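# Close spring-loaded cabinet door and slide bolt up to lock

## Task

Close the cabinet door against the spring that keeps swinging it open, then slide the bolt on the door's top edge upward until it sits deep in the bracket fixed to the frame above. The door must stay shut by itself: if it only stays closed because the robot is holding it at the end, the task is not complete.

## Robot and tools

Robot: one FANUC CRX-5iA six-joint arm carrying a two-finger parallel gripper. There is only one arm, so every motion command is a single row that drives that one gripper. The fingers extend along the gripper's +z axis and close along its x axis. The reported end_effector_position is the point midway between the finger pads, and the fingertips sit 17.5 mm past it. A pure rotation command pivots the gripper about that point, which lies 25 mm off the last joint's axis toward the gripper's -y side. A flat camera block projects about 9 cm from that axis toward gripper -y and rotates with the hand, so keep it clear of the door and frame.

Scene frame: the origin is on the table top directly under the arm base. +z points up, and +y is to the left when facing along +x. The base may be slightly tilted. The state line gives end_effector_position in metres and end_effector_quat_wxyz in this frame, and the printed position becomes less accurate at long reach. Joint ranges in rad, base to hand: waist ±3.491, shoulder ±3.140, elbow -1.187 to 4.328, forearm roll ±3.316, wrist pitch ±3.140, wrist roll ±3.927.

Row format, shared by execute_actions and move: nine numbers, each in [-1, 1], in this order: dx, dy, dz, rx, ry, rz, position, force_limit, speed. The first six are an offset, not a pose. They are expressed in the gripper's own axes and scaled so that 1.0 equals 0.6 m for translation or 180 degrees for rotation. rx, ry, rz form a single rotation vector. position: +1 opens fully (50 mm), about -0.65 brings the pads together, and -1 means close until something blocks the fingers. force_limit sets pad force per finger: -1 gives about 20 N, 0 gives 102 N, +1 gives 185 N, and the actual force may run about 17 % higher. speed sets how fast the fingers open or close: -1 is 20 mm/s, 0 is 85, +1 is 150.

execute_actions(actions): a list of actions. Each action is a table of at most 15 rows, and each row lasts one 1/30 s step. If a table is shorter than 15 rows, its last row repeats until the 15 steps are done. Every row's offset is measured from the gripper pose measured when that action began, so rows do not add up. For the first action of a call, that start is the last pose reported in this scene. An empty list changes nothing and returns the current state and images. Each step clips the commanded pose to at most 70 mm and 16 degrees from the measured pose. After an action, the arm only continues to the last clipped pose, so a large offset has to be spread over several actions. Where position and orientation conflict, position wins.

move(target, speed, blocking): target is one row. Its offset is taken from the pose in the most recent result that reports one. The gripper follows a straight path, turning the short way round, with the path lasting 0.5 to 10 s. speed is in m/s, from 0.002 to 0.5 (default 0.25), and rotation is limited to twice that value in rad/s. The finger values are sent at the start. The path does not slow for obstacles, and the hand can lag, drift, or overshoot the set speed. blocking=false returns after 0.5 s while the arm keeps going. Other motion commands are then refused until a result shows the move has ended, so call wait or stop first. The result adds a move: line giving how the move ended (done, off_target, moving, held, fault), any limits (paced = the pose was clipped, held = a check blocked some steps, after which the arm may speed up sharply), and the distance from target.

wait(seconds), 0 to 10: lets time pass while the arm holds its last command. It returns early if a running move finishes. stop(): brakes a running move; it needs room to slow down, and the fingers keep moving. zoom_image(camera, region): camera is cam_head_left, cam_head_right or cam_wrist; region is [x0, y0, x1, y1] in pixels of that camera's 504x504 image, no larger than 504 by 504. read_manual(section): returns only licence text. finished_scene(scene): pass the current scene's number to end it for good. Call it only once the door is latched and stays that way.

Reading results: "Hand target" is the pose the controller is currently steering toward. A "pose unreachable" line means the clearance check changed or blocked the command, and it treats the base mount as part of the arm. object_status codes: 0 = fingers moving; 1 = blocked while opening; 2 = blocked while closing, which is a real grip; 3 = reached the commanded opening or pads met. Finger opening in mm is about (250 - position_measured) x 0.202. Force and speed changes only apply after position changes by at least 0.01. Camera calibration (K, distortion, T_world_to_cam) is supplied for each camera and may be off by a few degrees and millimetres.

Cautions: a contact torque at a joint's load limit (150 N m for the first three joints, 37.6 N m for the wrist joints), or any external force reaching 150 N, triggers a 10 s fault stop that discards the rest of the call. The arm is stiff, so do not send targets far past a firm surface. Push the door slowly with small overshoot, then keep it closed while you work the bolt. Approach the bolt gently, and do not let the door slam or anything drop. Long pushing or holding heats the motors; a MOTOR HOT warning comes before an over-temperature brake stop.

Each tool is called after "Emit:" by a JSON object that holds its "op" and its "data".

## Session

Emit:
{"op": "execute_actions", "data": {"actions": []}}

Scene clock: 0.00 s.
end_effector_position=(+0.1892, +0.0296, +0.2083) position_measured=3 object_status=3 end_effector_quat_wxyz=(+0.059, +0.786, +0.612, +0.064)
Joint positions: [ 1.086 -0.94  -0.869  0.156 -1.575 -1.339]
Joint velocities: [-0.001 -0.001 -0.001 -0.001  0.     0.001]
Hand target: +0.189, +0.030, +0.208; +0.059, +0.786, +0.612, +0.064

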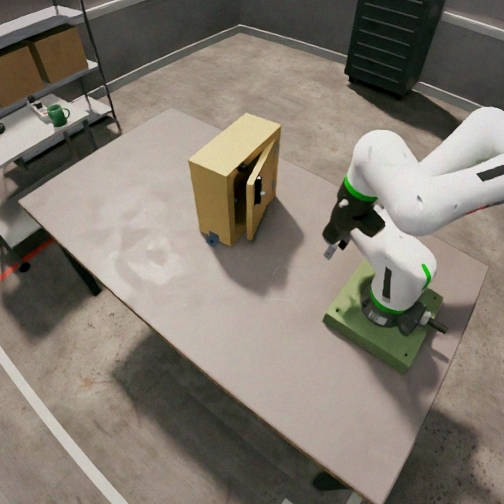

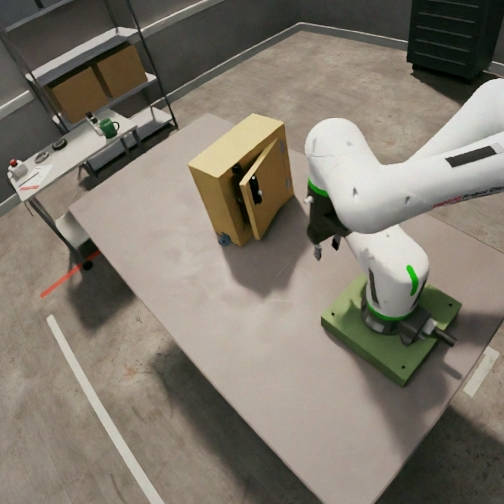

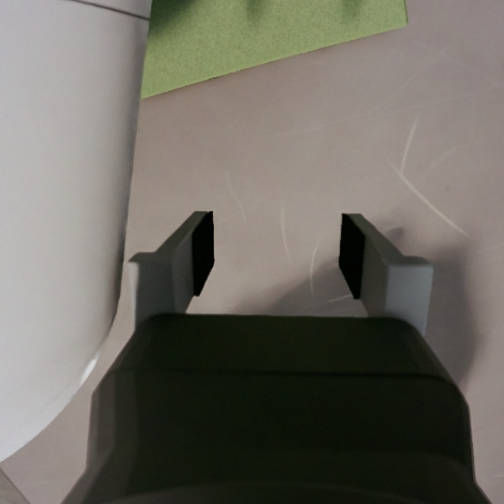

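Emit:
{"op": "zoom_image", "data": {"camera": "cam_head_left", "region": [170, 100, 310, 260]}}

Emit:
{"op": "zoom_image", "data": {"camera": "cam_head_right", "region": [170, 100, 310, 260]}}

Region (170, 100, 310, 260) of cam_head_left's 504x504 image, scaled by 3.150, with more detail than that image has; it fills the left 441 columns of this view, and the rest is white.

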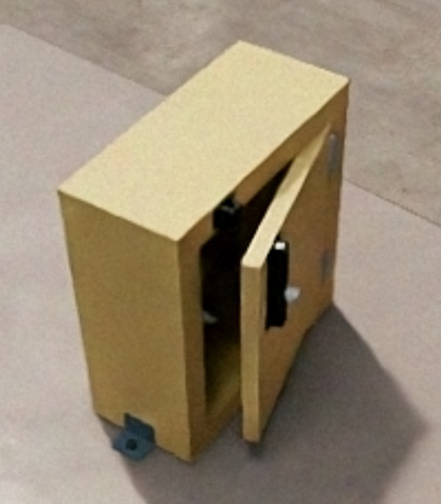

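Region (170, 100, 310, 260) of cam_head_right's 504x504 image, scaled by 3.150, with more detail than that image has; it fills the left 441 columns of this view, and the rest is white.

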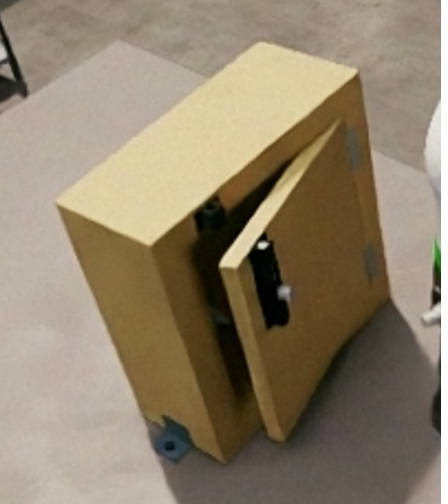

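Emit:
{"op": "move", "data": {"target": [0,0,-0.1,0,0,-0.56,1,0,0], "speed": 0.5}}

Emit:
{"op": "move", "data": {"target": [0,0,0,0,0,-0.56,1,0,0], "speed": 0.5}}

Scene clock: 22.57 s.
end_effector_position=(+0.1889, +0.0296, +0.2094) position_measured=3 object_status=3 end_effector_quat_wxyz=(+0.060, +0.776, +0.625, +0.063)
Joint positions: [ 1.092 -0.94  -0.867  0.157 -1.577 -1.311]
Joint velocities: [-0.001  0.    -0.001  0.    -0.    -0.   ]
Hand target: +0.189, +0.030, +0.209; +0.060, +0.776, +0.625, +0.063
Off the commanded pose: 0.059 m, 99 deg; orientation clipped at the last step of the last action.
move: held; limits=paced,held; held on 60 of 65 steps, including the last
pose unreachable: on one or more control steps of this call, first in action 0 (counted from 0), an arm could not follow its commanded pose, so it was not sent that pose on those steps. On the call's last step it was still not sent that pose. It may still have moved: this result reports where it is.
cause: the commanded pose would bring two parts of the arm too close to each other (its gripper and another part of the arm, with joints 3 (elbow) to 6 (wrist roll) between them).
camera_calibration (this result's frames):
cam_wrist: T_world_to_cam=[[0.226003, 0.973842, -0.0235572, -0.0527714], [0.880524, -0.193884, 0.432534, -0.251679], [0.416652, -0.118497, -0.90131, 0.265219], [0, 0, 0, 1]] pos_world=[0.123032, 0.0340222, 0.346661]

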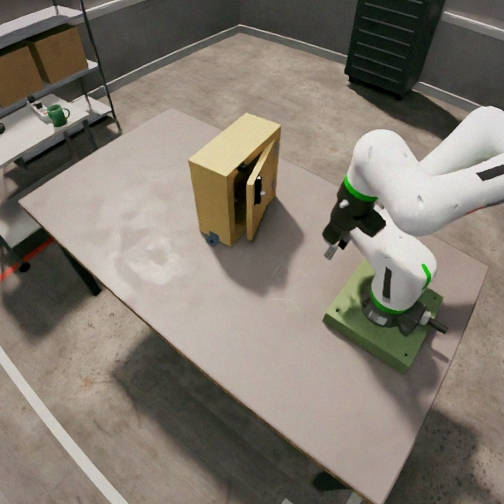

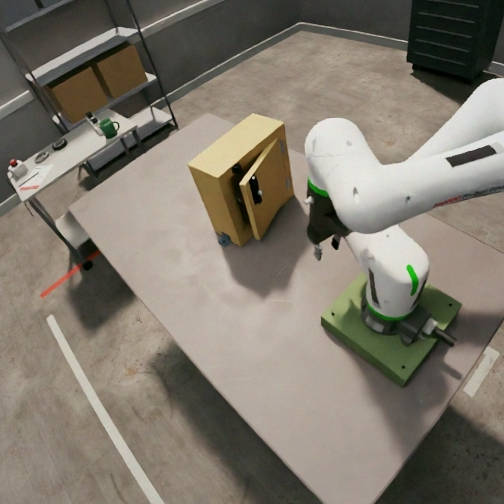

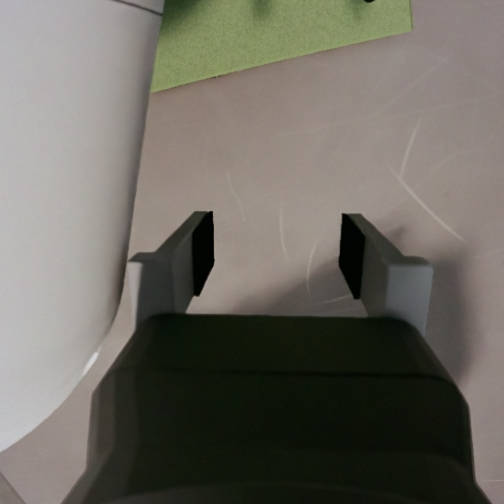

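Scene clock: 24.73 s.
end_effector_position=(+0.1889, +0.0296, +0.2094) position_measured=3 object_status=3 end_effector_quat_wxyz=(+0.060, +0.775, +0.626, +0.063)
Joint positions: [ 1.092 -0.94  -0.867  0.157 -1.577 -1.309]
Joint velocities: [ 0.001 -0.001 -0.001 -0.     0.    -0.   ]
Hand target: +0.189, +0.030, +0.209; +0.060, +0.775, +0.626, +0.063
Off the commanded pose: 0.000 m, 101 deg; orientation clipped at the last step of the last action.
move: held; limits=paced,held; held on 61 of 65 steps, including the last
pose unreachable: on one or more control steps of this call, first in action 0 (counted from 0), an arm could not follow its commanded pose, so it was not sent that pose on those steps. On the call's last step it was still not sent that pose. It may still have moved: this result reports where it is.
cause: the commanded pose would bring two parts of the arm too close to each other (its gripper and another part of the arm, with joints 3 (elbow) to 6 (wrist roll) between them).
camera_calibration (this result's frames):
cam_wrist: T_world_to_cam=[[0.223758, 0.974351, -0.0239232, -0.0522498], [0.880979, -0.191694, 0.432585, -0.251837], [0.416904, -0.11787, -0.901276, 0.265144], [0, 0, 0, 1]] pos_world=[0.123014, 0.0338867, 0.346659]

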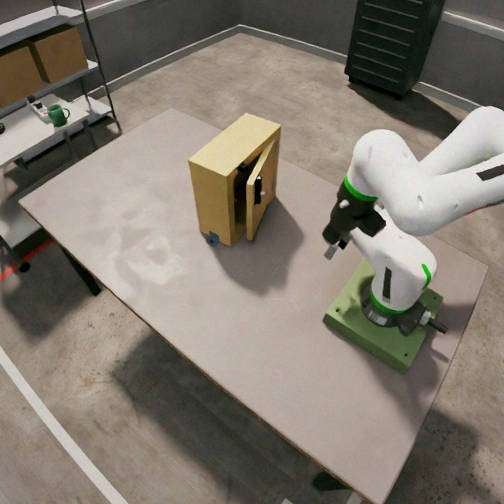

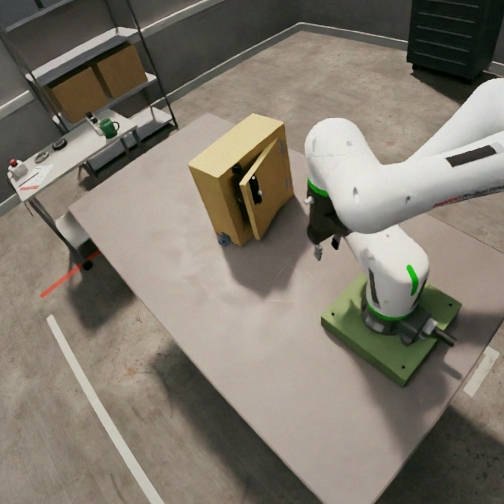

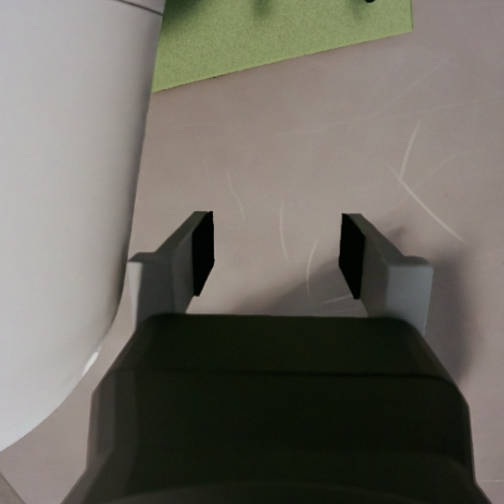

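Emit:
{"op": "move", "data": {"target": [0.05,0.2,-0.116,-0.305,0,0,1,0,0], "speed": 0.4}}

Scene clock: 31.43 s.
end_effector_position=(+0.2981, +0.0351, +0.2987) position_measured=3 object_status=3 end_effector_quat_wxyz=(+0.374, +0.694, +0.549, +0.277)
Joint positions: [ 1.964 -1.083 -1.141  0.823 -2.065 -2.012]
Joint velocities: [-0.002  0.001 -0.001  0.     0.001  0.003]
Hand target: +0.298, +0.035, +0.299; +0.374, +0.694, +0.549, +0.277
Off the commanded pose: 0.001 m, 10 deg.
move: held; limits=paced,held; held on 19 of 173 steps, including the last
pose unreachable: on one or more control steps of this call, first in action 0 (counted from 0), an arm could not follow its commanded pose, so it was not sent that pose on those steps. On the call's last step it was still not sent that pose. It may still have moved: this result reports where it is.
cause: the commanded pose would bring two parts of the arm too close to each other (its gripper and another part of the arm, with joints 3 (elbow) to 6 (wrist roll) between them).
camera_calibration (this result's frames):
cam_wrist: T_world_to_cam=[[0.284801, 0.957436, -0.0469551, -0.0906762], [0.320303, -0.0488809, 0.946053, -0.376795], [0.90349, -0.284476, -0.320591, -0.0119292], [0, 0, 0, 1]] pos_world=[0.157291, 0.065005, 0.348386]

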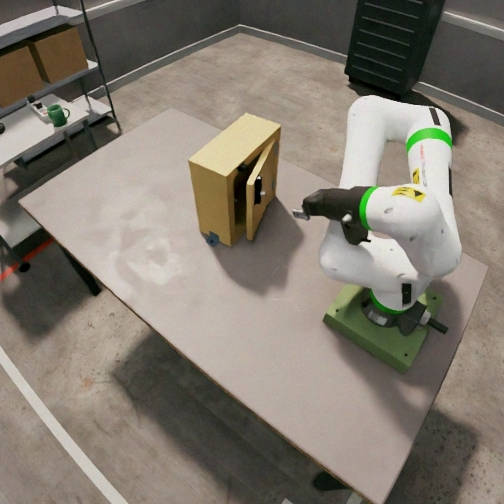

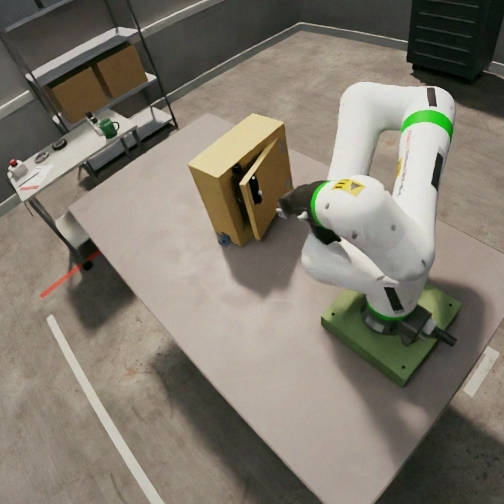

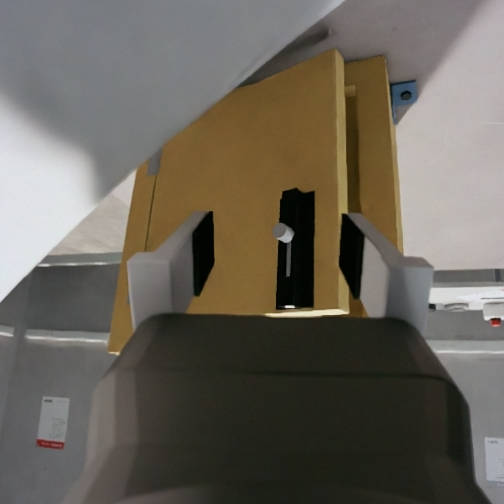

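Emit:
{"op": "move", "data": {"target": [-0.016,0.144,0.118,0.056,0.108,-0.079,-1,0,1], "speed": 0.3}}

Scene clock: 46.87 s.
end_effector_position=(+0.3833, -0.0019, +0.3310) position_measured=253 object_status=3 end_effector_quat_wxyz=(+0.228, +0.571, +0.709, +0.346)
Joint positions: [ 2.507 -1.73  -0.971  1.295 -2.461 -1.29 ]
Joint velocities: [ 0.201 -0.003  0.043  0.077 -0.201 -0.043]
Hand target: +0.384, -0.002, +0.331; +0.228, +0.572, +0.709, +0.344
Off the commanded pose: 0.017 m, 7 deg.
move: moving (no rest 5 s after the path's end); limits=paced
camera_calibration (this result's frames):
cam_wrist: T_world_to_cam=[[-0.204167, 0.977832, 0.0464891, 0.0785687], [0.431904, 0.0473589, 0.900675, -0.464024], [0.878507, 0.203967, -0.431999, -0.0417005], [0, 0, 0, 1]] pos_world=[0.253089, -0.0463457, 0.396268]

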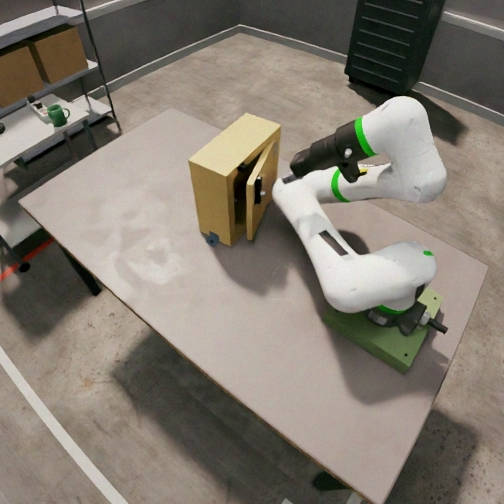

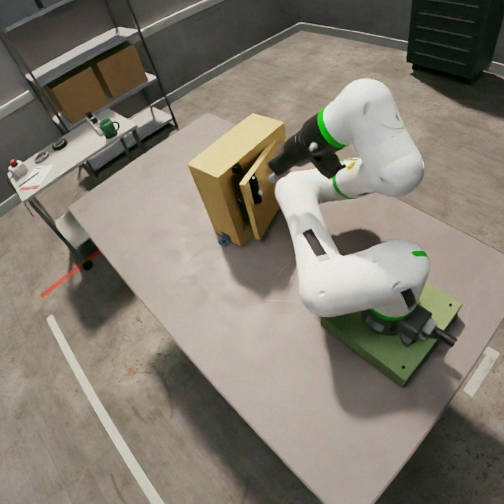

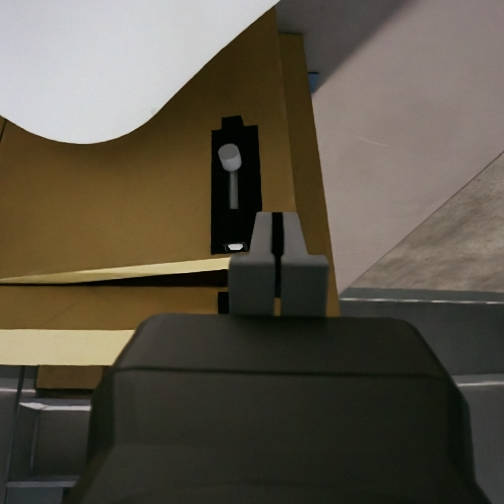

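Emit:
{"op": "move", "data": {"target": [0.425,-0.564,-0.265,0.244,-0.136,0.247,-1,0,1], "speed": 0.15, "blocking": false}}

Emit:
{"op": "wait", "data": {"seconds": 1.5}}

Scene clock: 58.83 s.
end_effector_position=(+0.3605, +0.0176, +0.3150) position_measured=253 object_status=3 end_effector_quat_wxyz=(+0.224, +0.632, +0.691, +0.268)
Joint positions: [ 2.655 -1.639 -0.931  1.022 -2.688 -1.727]
Joint velocities: [-0.363  0.259  0.063 -0.831  0.313 -0.76 ]
Hand target: +0.350, +0.022, +0.312; +0.217, +0.642, +0.687, +0.260
Off the commanded pose: 0.421 m, 57 deg.
move: running
camera_calibration (this result's frames):
cam_wrist: T_world_to_cam=[[-0.0627007, 0.998028, -0.00308856, 0.0198939], [0.549884, 0.0371285, 0.834416, -0.46222], [0.832884, 0.0506201, -0.551127, 0.0241409], [0, 0, 0, 1]] pos_world=[0.235308, -0.00391517, 0.39905]

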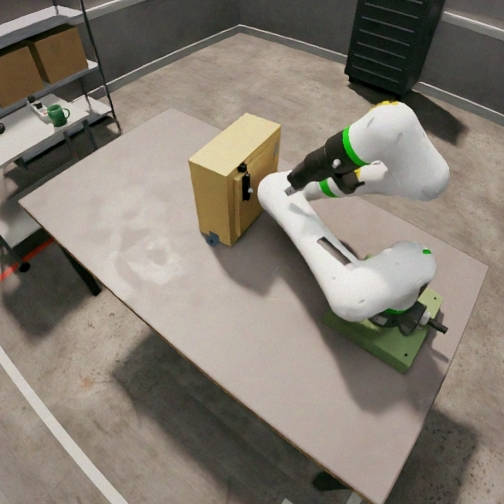

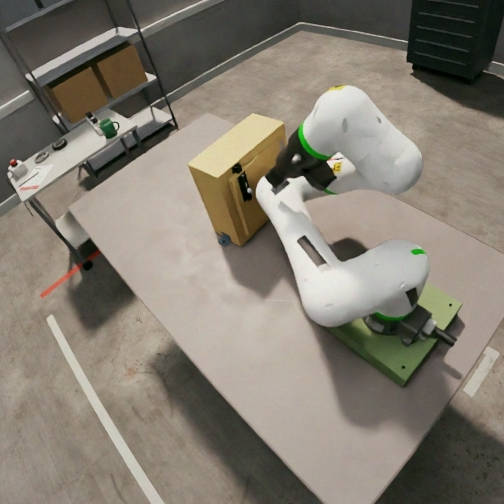

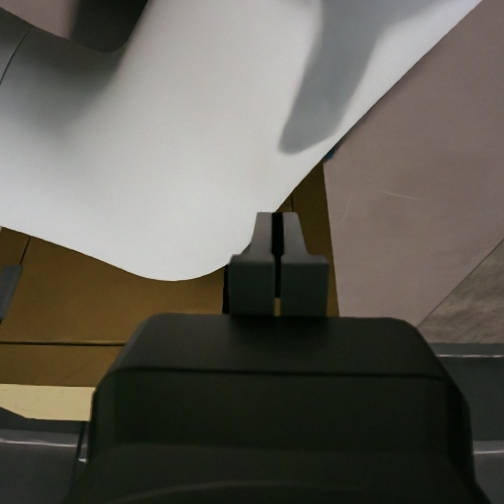

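Scene clock: 60.33 s.
end_effector_position=(+0.3489, +0.0225, +0.3115) position_measured=253 object_status=3 end_effector_quat_wxyz=(+0.216, +0.644, +0.687, +0.260)
Joint positions: [ 2.621 -1.612 -0.925  0.941 -2.657 -1.803]
Joint velocities: [-0.    -0.     0.001 -0.     0.    -0.001]
Hand target: +0.349, +0.023, +0.311; +0.216, +0.644, +0.687, +0.260
Off the commanded pose: 0.408 m, 55 deg.
earlier move: running; limits=paced,held
wait: 1.50 s; no rest
pose unreachable: on one or more control steps of this call, first in action 0 (counted from 0), an arm could not follow its commanded pose, so it was not sent that pose on those steps. On the call's last step it was still not sent that pose. It may still have moved: this result reports where it is.
cause: the commanded pose would bring two parts of the arm too close to each other (its gripper and another part of the arm, with joints 3 (elbow) to 6 (wrist roll) between them).
camera_calibration (this result's frames):
cam_wrist: T_world_to_cam=[[-0.0423339, 0.999092, 0.00482088, 0.00457854], [0.571111, 0.0202396, 0.820623, -0.455819], [0.81978, 0.0374934, -0.57145, 0.0427873], [0, 0, 0, 1]] pos_world=[0.225441, 0.00304697, 0.398484]

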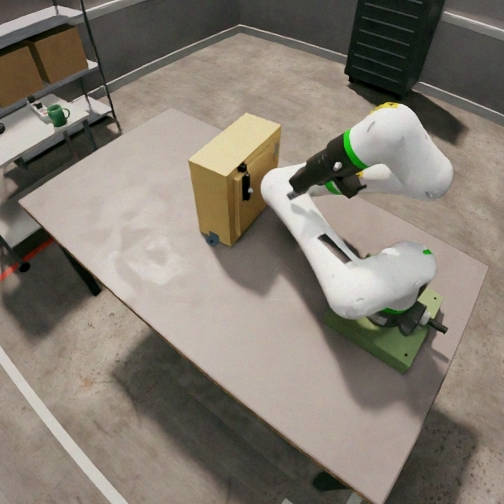

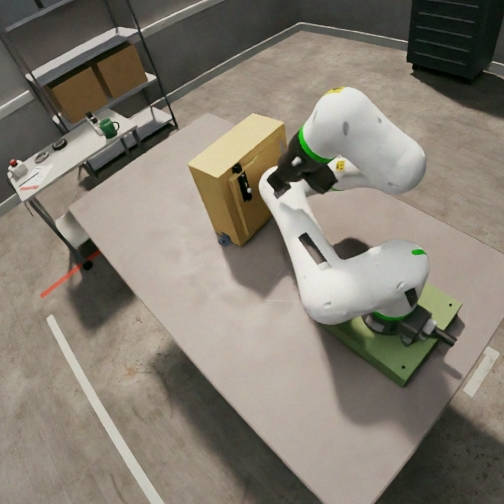

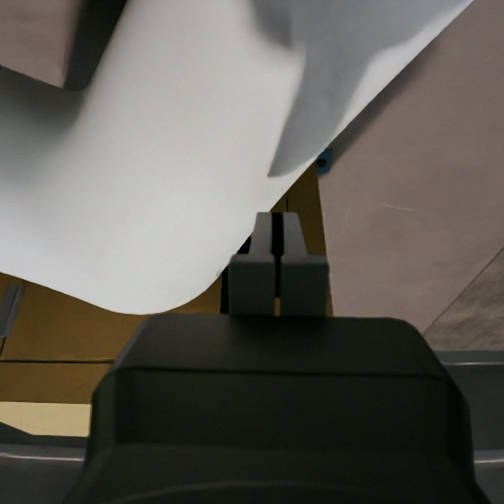

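Emit:
{"op": "stop", "data": {}}

Emit:
{"op": "zoom_image", "data": {"camera": "cam_head_left", "region": [180, 100, 340, 260]}}

Scene clock: 61.30 s.
end_effector_position=(+0.3489, +0.0225, +0.3115) position_measured=253 object_status=3 end_effector_quat_wxyz=(+0.216, +0.644, +0.687, +0.260)
Joint positions: [ 2.621 -1.612 -0.925  0.941 -2.657 -1.803]
Joint velocities: [-0.    -0.001 -0.001 -0.001  0.    -0.001]
Hand target: +0.349, +0.023, +0.311; +0.216, +0.644, +0.687, +0.260
Off the commanded pose: 0.408 m, 55 deg.
earlier move: stopped; limits=paced,held; held on 71 of 89 steps, including the last
pose unreachable: on one or more control steps of this call, first in action 0 (counted from 0), an arm could not follow its commanded pose, so it was not sent that pose on those steps. On the call's last step it was still not sent that pose. It may still have moved: this result reports where it is.
cause: the commanded pose would bring two parts of the arm too close to each other (its gripper and another part of the arm, with joints 3 (elbow) to 6 (wrist roll) between them).
camera_calibration (this result's frames):
cam_wrist: T_world_to_cam=[[-0.0423333, 0.999092, 0.00482119, 0.00457839], [0.571111, 0.0202391, 0.820623, -0.455819], [0.81978, 0.0374932, -0.57145, 0.0427873], [0, 0, 0, 1]] pos_world=[0.225441, 0.00304688, 0.398484]

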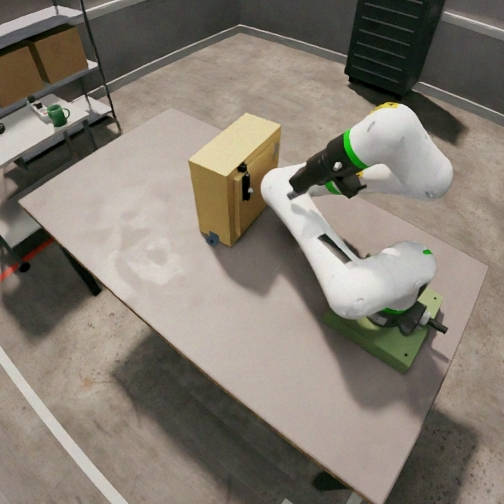

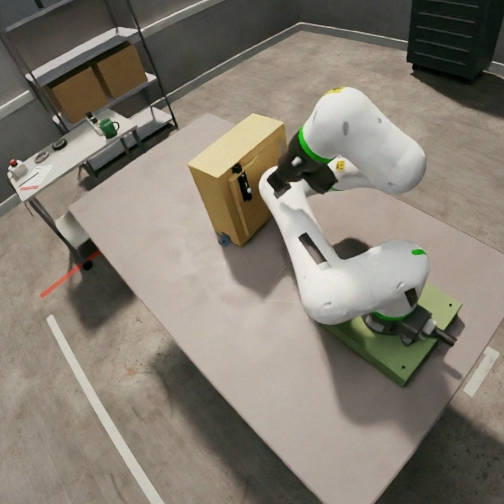

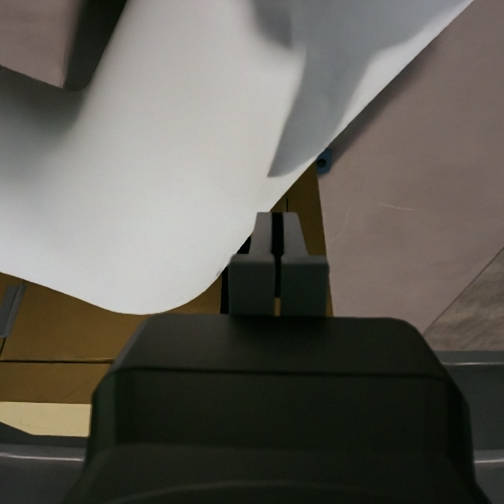

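Region (180, 100, 340, 260) of cam_head_left's 504x504 image, scaled by 3.150, with more detail than that image has.

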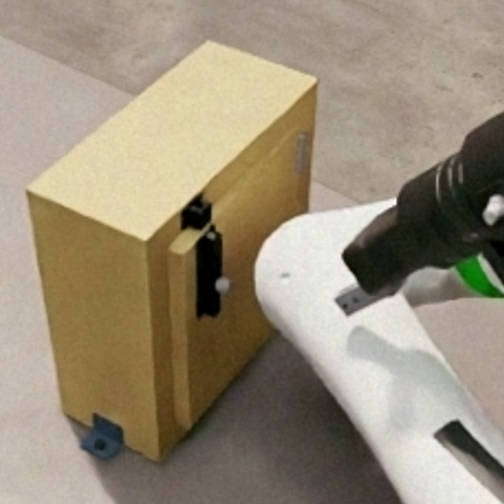

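Emit:
{"op": "move", "data": {"target": [0.138,-0.044,-0.246,0,0,0,-1,0,1], "speed": 0.08}}

Scene clock: 66.17 s.
end_effector_position=(+0.2298, +0.0944, +0.4119) position_measured=253 object_status=3 end_effector_quat_wxyz=(+0.223, +0.655, +0.688, +0.218)
Joint positions: [ 2.409 -1.025 -0.626  0.604 -2.369 -2.018]
Joint velocities: [ 0.094 -0.013  0.    -0.022 -0.075 -0.09 ]
Hand target: +0.230, +0.094, +0.412; +0.224, +0.655, +0.688, +0.218
Off the commanded pose: 0.002 m, 5 deg.
move: off_target
camera_calibration (this result's frames):
cam_wrist: T_world_to_cam=[[-0.00710581, 0.998434, -0.0554896, -0.0559557], [0.613215, 0.0481833, 0.788445, -0.47069], [0.789884, -0.0284245, -0.612597, 0.225152], [0, 0, 0, 1]] pos_world=[0.110392, 0.0849473, 0.505936]

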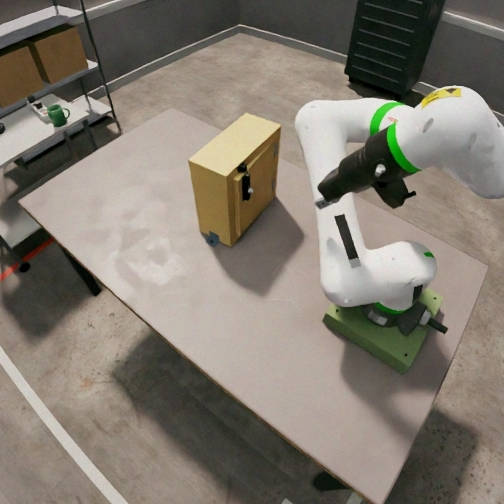

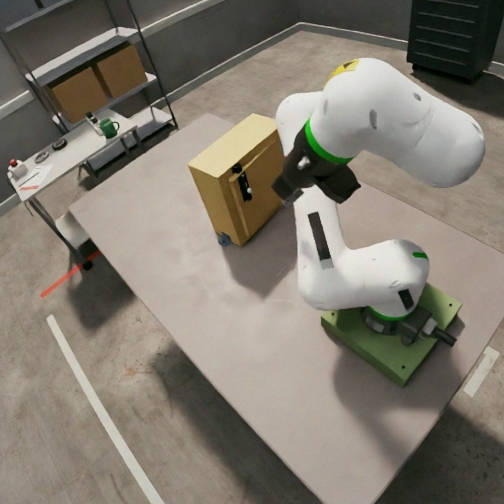

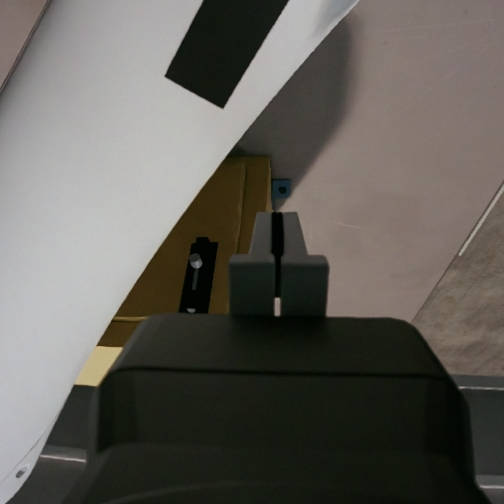

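Emit:
{"op": "zoom_image", "data": {"camera": "cam_head_left", "region": [180, 100, 340, 260]}}

Emit:
{"op": "execute_actions", "data": {"actions": []}}

Region (180, 100, 340, 260) of cam_head_left's 504x504 image, scaled by 3.150, with more detail than that image has.

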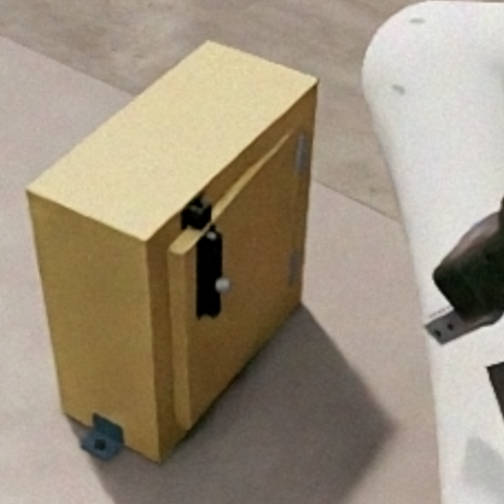

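Scene clock: 66.87 s.
end_effector_position=(+0.2298, +0.0944, +0.4119) position_measured=253 object_status=3 end_effector_quat_wxyz=(+0.224, +0.655, +0.688, +0.218)
Joint positions: [ 2.413 -1.025 -0.626  0.604 -2.372 -2.021]
Joint velocities: [ 0.    -0.001  0.    -0.    -0.     0.   ]
Hand target: +0.230, +0.094, +0.412; +0.224, +0.655, +0.688, +0.218
Off the commanded pose: 0.002 m, 5 deg.
camera_calibration (this result's frames):
cam_wrist: T_world_to_cam=[[-0.00672956, 0.998428, -0.0556402, -0.0559612], [0.612965, 0.0480809, 0.788646, -0.470695], [0.790082, -0.0287982, -0.612325, 0.225024], [0, 0, 0, 1]] pos_world=[0.110355, 0.084985, 0.505886]

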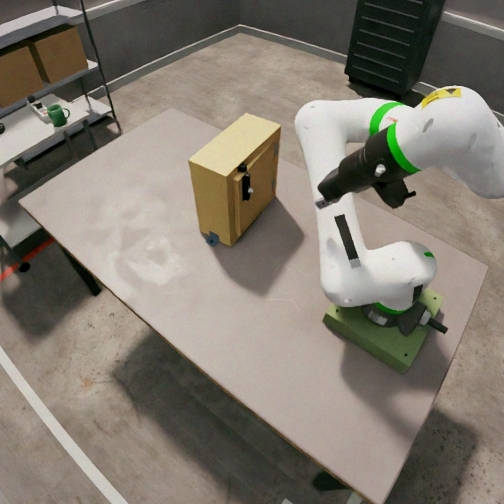

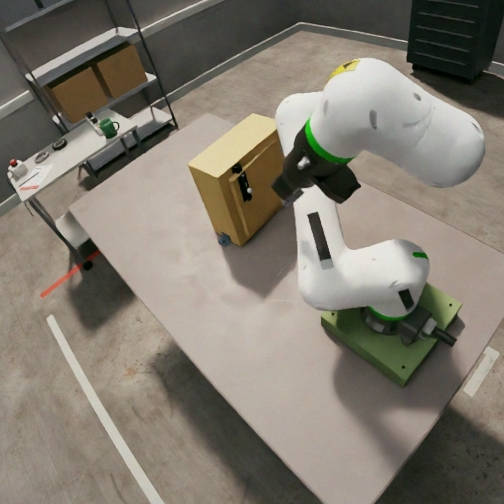

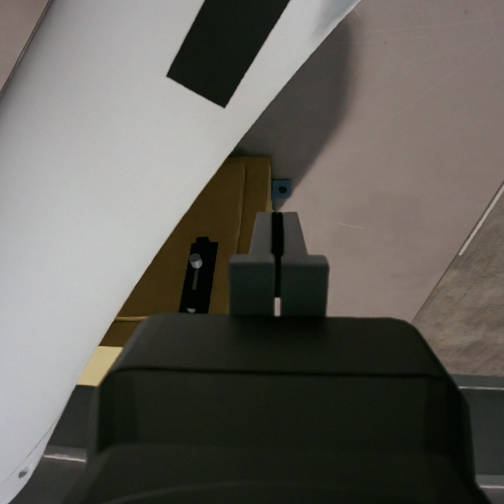

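Emit:
{"op": "move", "data": {"target": [0.205,0.053,0.055,0,0,0.4,-1,0,1], "speed": 0.2}}

Scene clock: 73.13 s.
end_effector_position=(+0.2702, +0.2193, +0.4022) position_measured=253 object_status=3 end_effector_quat_wxyz=(+0.052, +0.934, +0.171, +0.309)
Joint positions: [ 1.669 -0.637 -0.587  0.634 -1.666 -2.841]
Joint velocities: [ 0.002  0.     0.     0.001 -0.    -0.001]
Hand target: +0.270, +0.219, +0.402; +0.052, +0.934, +0.171, +0.309
Off the commanded pose: 0.001 m, 0 deg.
move: done
camera_calibration (this result's frames):
cam_wrist: T_world_to_cam=[[0.779968, 0.344974, 0.522152, -0.482618], [0.119398, -0.901052, 0.416953, -0.00284112], [0.614324, -0.262866, -0.743981, 0.342598], [0, 0, 0, 1]] pos_world=[0.166299, 0.253988, 0.508071]

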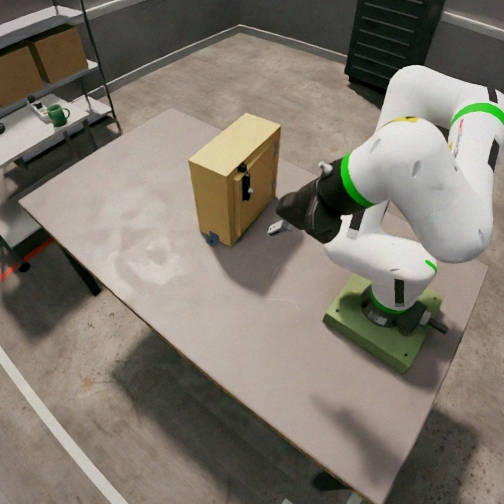

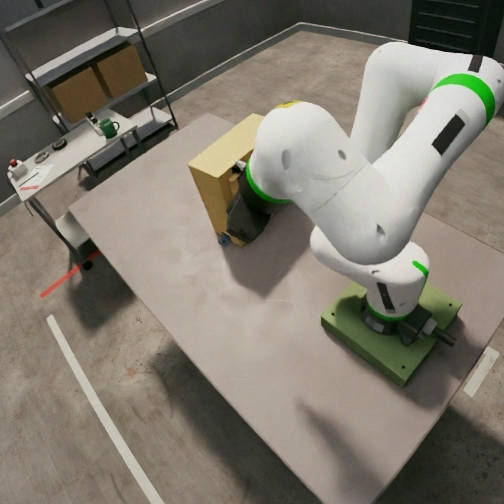

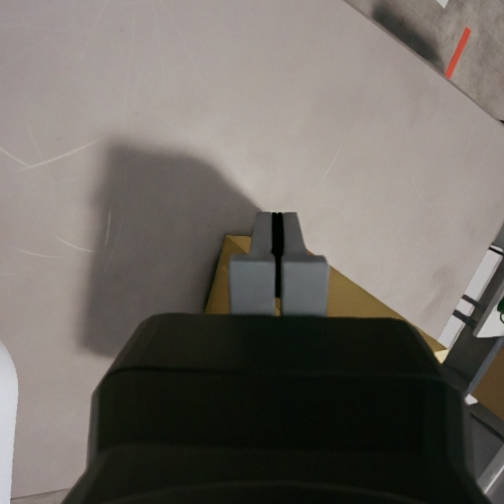

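Emit:
{"op": "move", "data": {"target": [-0.072,0.368,0.333,0.075,0.053,0.578,-1,0,1], "speed": 0.2}}

Scene clock: 82.73 s.
end_effector_position=(+0.4203, -0.0018, +0.2641) position_measured=253 object_status=3 end_effector_quat_wxyz=(-0.319, +0.684, -0.594, +0.281)
Joint positions: [ 0.489 -0.874 -1.159  0.583 -0.52  -3.897]
Joint velocities: [ 0.001 -0.001 -0.     0.001  0.001 -0.001]
Hand target: +0.420, -0.002, +0.264; -0.319, +0.684, -0.594, +0.281
Off the commanded pose: 0.002 m, 0 deg.
move: done
camera_calibration (this result's frames):
cam_wrist: T_world_to_cam=[[0.169116, -0.985132, -0.0302549, -0.0509941], [-0.81449, -0.122405, -0.567118, 0.491392], [0.554983, 0.120551, -0.82308, 0.136013], [0, 0, 0, 1]] pos_world=[0.333372, -0.00648363, 0.389084]

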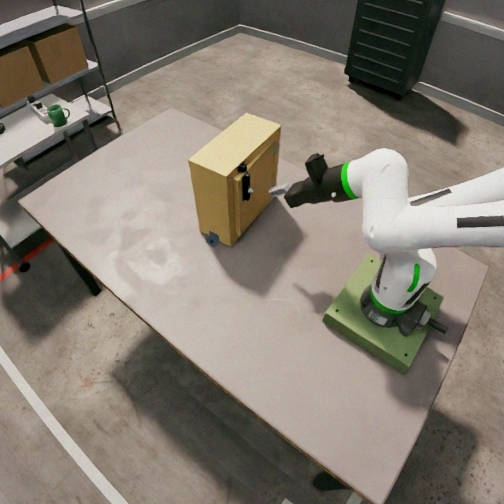

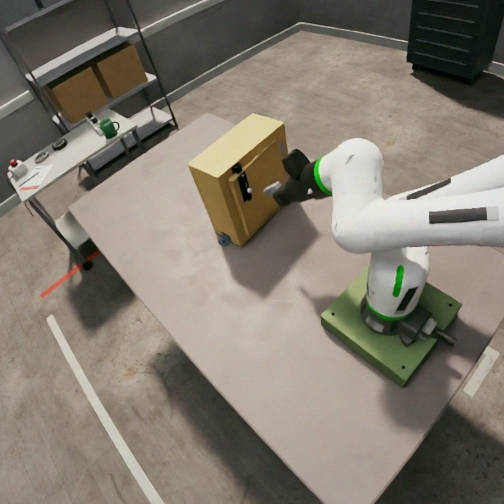

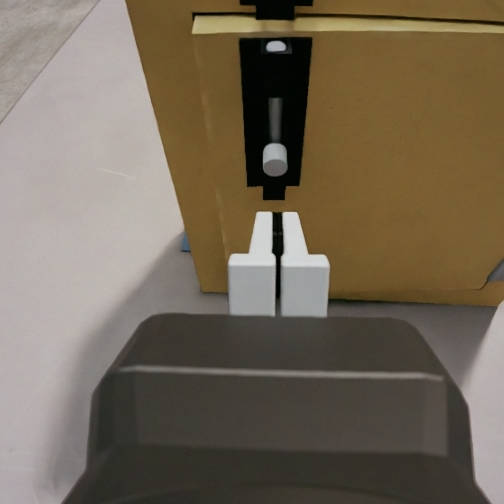

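Emit:
{"op": "move", "data": {"target": [-0.002,-0.014,0.065,0,0,0,0.14,-0.5,1], "speed": 0.08}}

Scene clock: 90.57 s.
end_effector_position=(+0.4554, +0.0037, +0.2457) position_measured=132 object_status=3 end_effector_quat_wxyz=(-0.319, +0.686, -0.592, +0.277)
Joint positions: [ 0.362 -0.66  -1.144  0.654 -0.286 -3.924]
Joint velocities: [-0.     0.     0.002 -0.     0.    -0.   ]
Hand target: +0.455, +0.004, +0.246; -0.319, +0.686, -0.592, +0.277
Off the commanded pose: 0.001 m, 1 deg.
joint sent to its limit — the command would take joint 6 (wrist roll) past its lower limit, so that joint was sent only as far as its limit.
move: done
camera_calibration (this result's frames):
cam_wrist: T_world_to_cam=[[0.176835, -0.983674, -0.0333786, -0.0548521], [-0.816092, -0.127582, -0.563664, 0.510116], [0.550203, 0.126915, -0.82533, 0.103443], [0, 0, 0, 1]] pos_world=[0.369087, -0.00200344, 0.371078]

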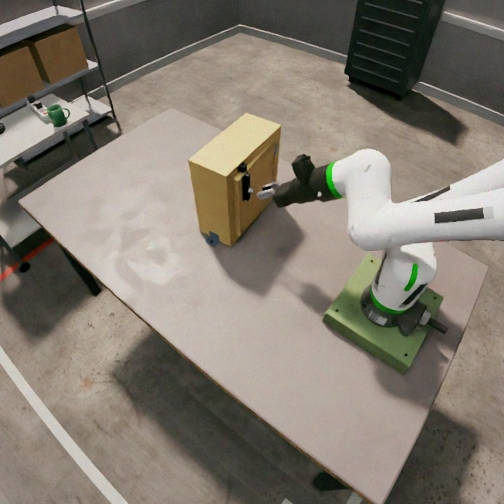

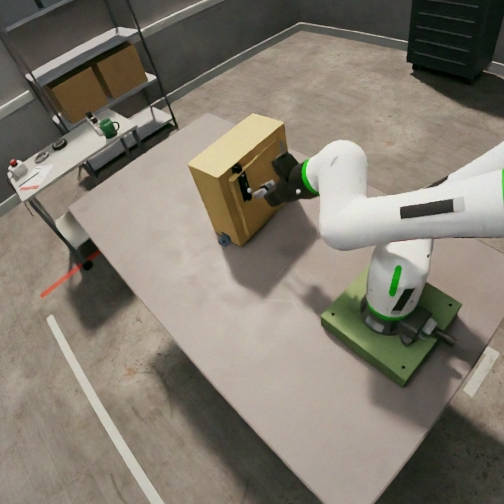

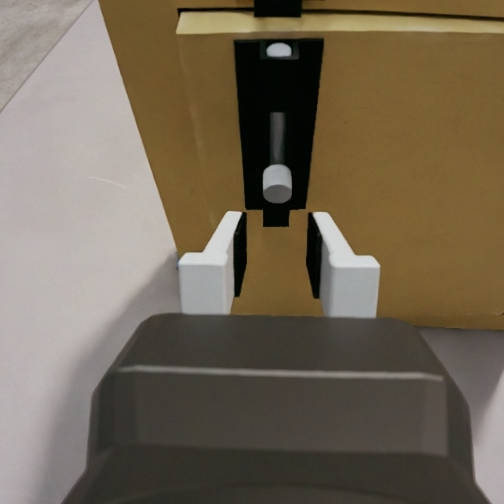

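Emit:
{"op": "move", "data": {"target": [0,-0.008,-0.006,-0.111,0,0,0.14,-0.5,1], "speed": 0.1}}

Scene clock: 94.57 s.
end_effector_position=(+0.4559, +0.0036, +0.2514) position_measured=132 object_status=3 end_effector_quat_wxyz=(-0.196, +0.731, -0.631, +0.170)
Joint positions: [ 0.387 -0.449 -0.712  0.171 -0.807 -3.48 ]
Joint velocities: [ 0.     0.001  0.002  0.    -0.     0.   ]
Hand target: +0.456, +0.004, +0.251; -0.196, +0.731, -0.631, +0.170
Off the commanded pose: 0.000 m, 0 deg.
move: done
camera_calibration (this result's frames):
cam_wrist: T_world_to_cam=[[0.163098, -0.985677, -0.0429053, -0.0461448], [-0.957534, -0.147662, -0.247638, 0.498887], [0.237755, 0.0814724, -0.967902, 0.286343], [0, 0, 0, 1]] pos_world=[0.417148, 0.00485364, 0.398715]

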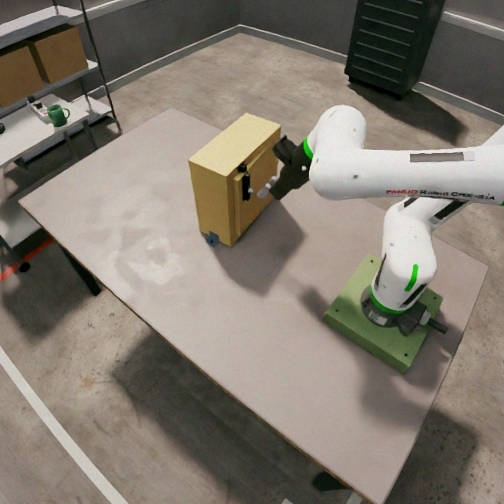

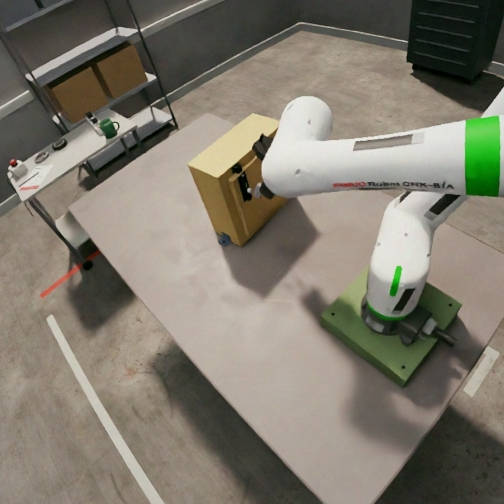

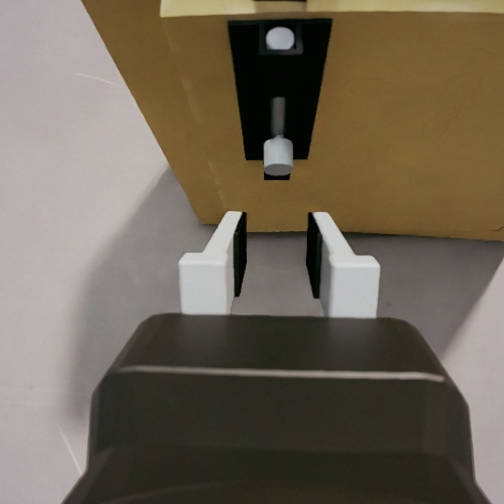

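Emit:
{"op": "move", "data": {"target": [0,-0.032,0.042,0,0,0,0.14,-0.5,1], "speed": 0.04}}

Scene clock: 98.50 s.
end_effector_position=(+0.4849, +0.0078, +0.2391) position_measured=132 object_status=3 end_effector_quat_wxyz=(-0.196, +0.731, -0.631, +0.170)
Joint positions: [ 0.36  -0.346 -0.676  0.165 -0.737 -3.46 ]
Joint velocities: [ 0.002 -0.    -0.001  0.     0.    -0.001]
Hand target: +0.485, +0.008, +0.239; -0.196, +0.731, -0.631, +0.170
Off the commanded pose: 0.000 m, 0 deg.
move: done
camera_calibration (this result's frames):
cam_wrist: T_world_to_cam=[[0.163132, -0.985675, -0.0428012, -0.0473305], [-0.957525, -0.14772, -0.247638, 0.524207], [0.237768, 0.0813809, -0.967907, 0.267171], [0, 0, 0, 1]] pos_world=[0.446138, 0.00904066, 0.386385]

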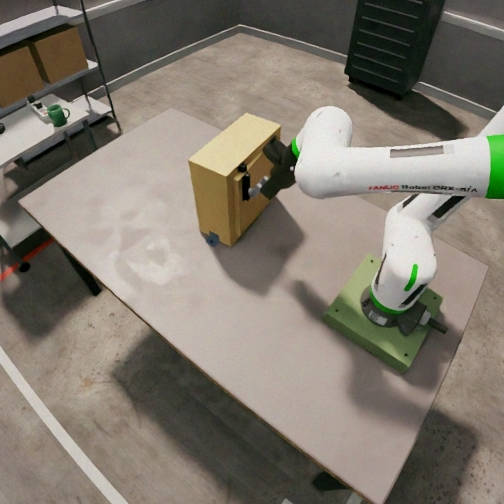

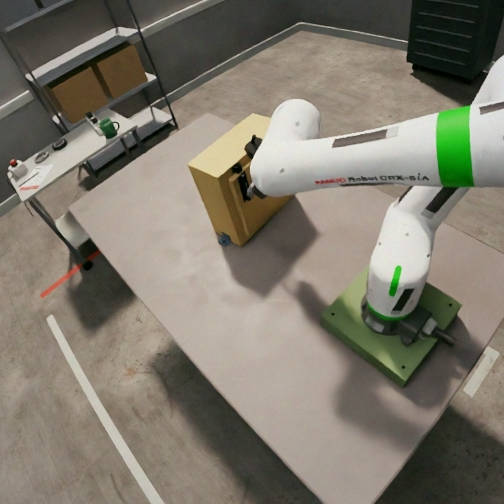

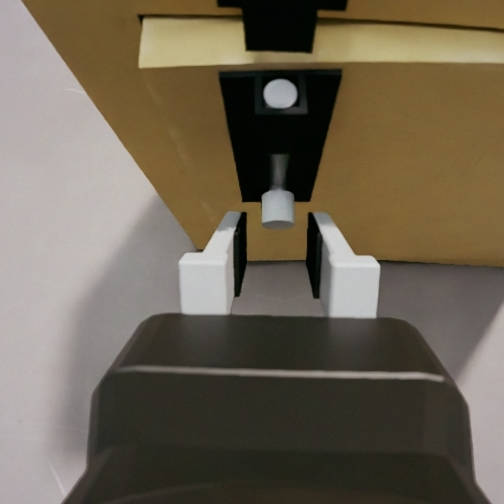

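Emit:
{"op": "move", "data": {"target": [0,-0.015,0.001,0,0,0,0.14,-0.5,1], "speed": 0.02}}

Scene clock: 103.20 s.
end_effector_position=(+0.4929, +0.0090, +0.2431) position_measured=132 object_status=3 end_effector_quat_wxyz=(-0.196, +0.731, -0.631, +0.170)
Joint positions: [ 0.354 -0.324 -0.65   0.16  -0.74  -3.451]
Joint velocities: [-0.001  0.    -0.     0.001 -0.    -0.001]
Hand target: +0.493, +0.009, +0.243; -0.196, +0.731, -0.631, +0.170
Off the commanded pose: 0.000 m, 0 deg.
move: done
camera_calibration (this result's frames):
cam_wrist: T_world_to_cam=[[0.163126, -0.985678, -0.0427736, -0.0473399], [-0.957526, -0.147721, -0.247634, 0.533033], [0.237769, 0.0813524, -0.967909, 0.269], [0, 0, 0, 1]] pos_world=[0.454155, 0.0101944, 0.39034]

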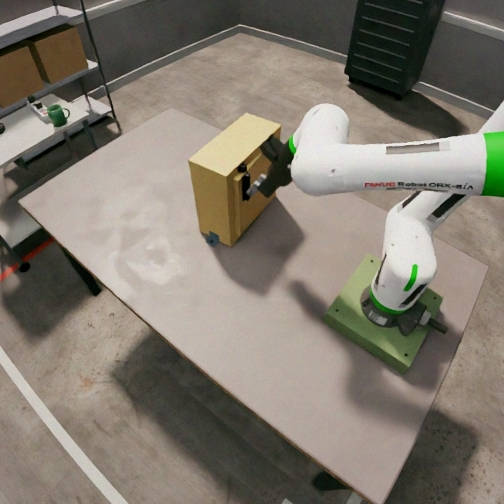

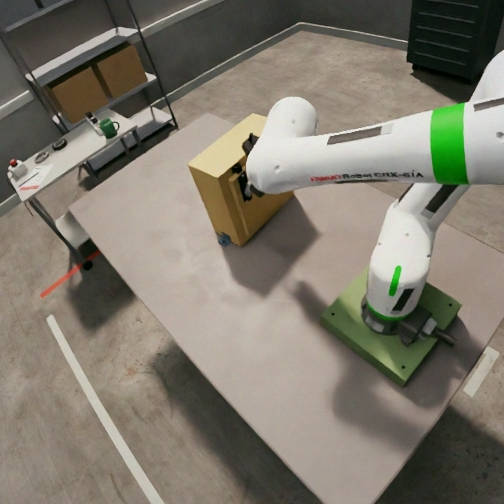

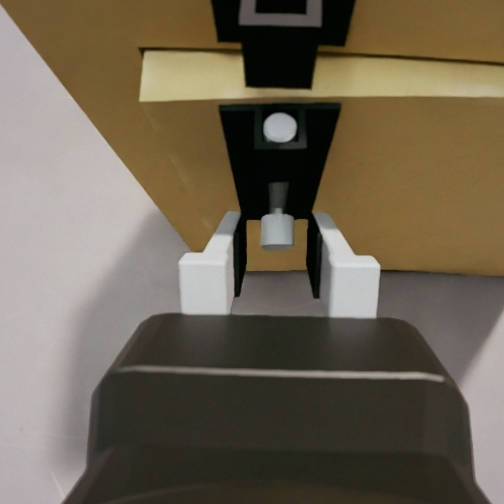

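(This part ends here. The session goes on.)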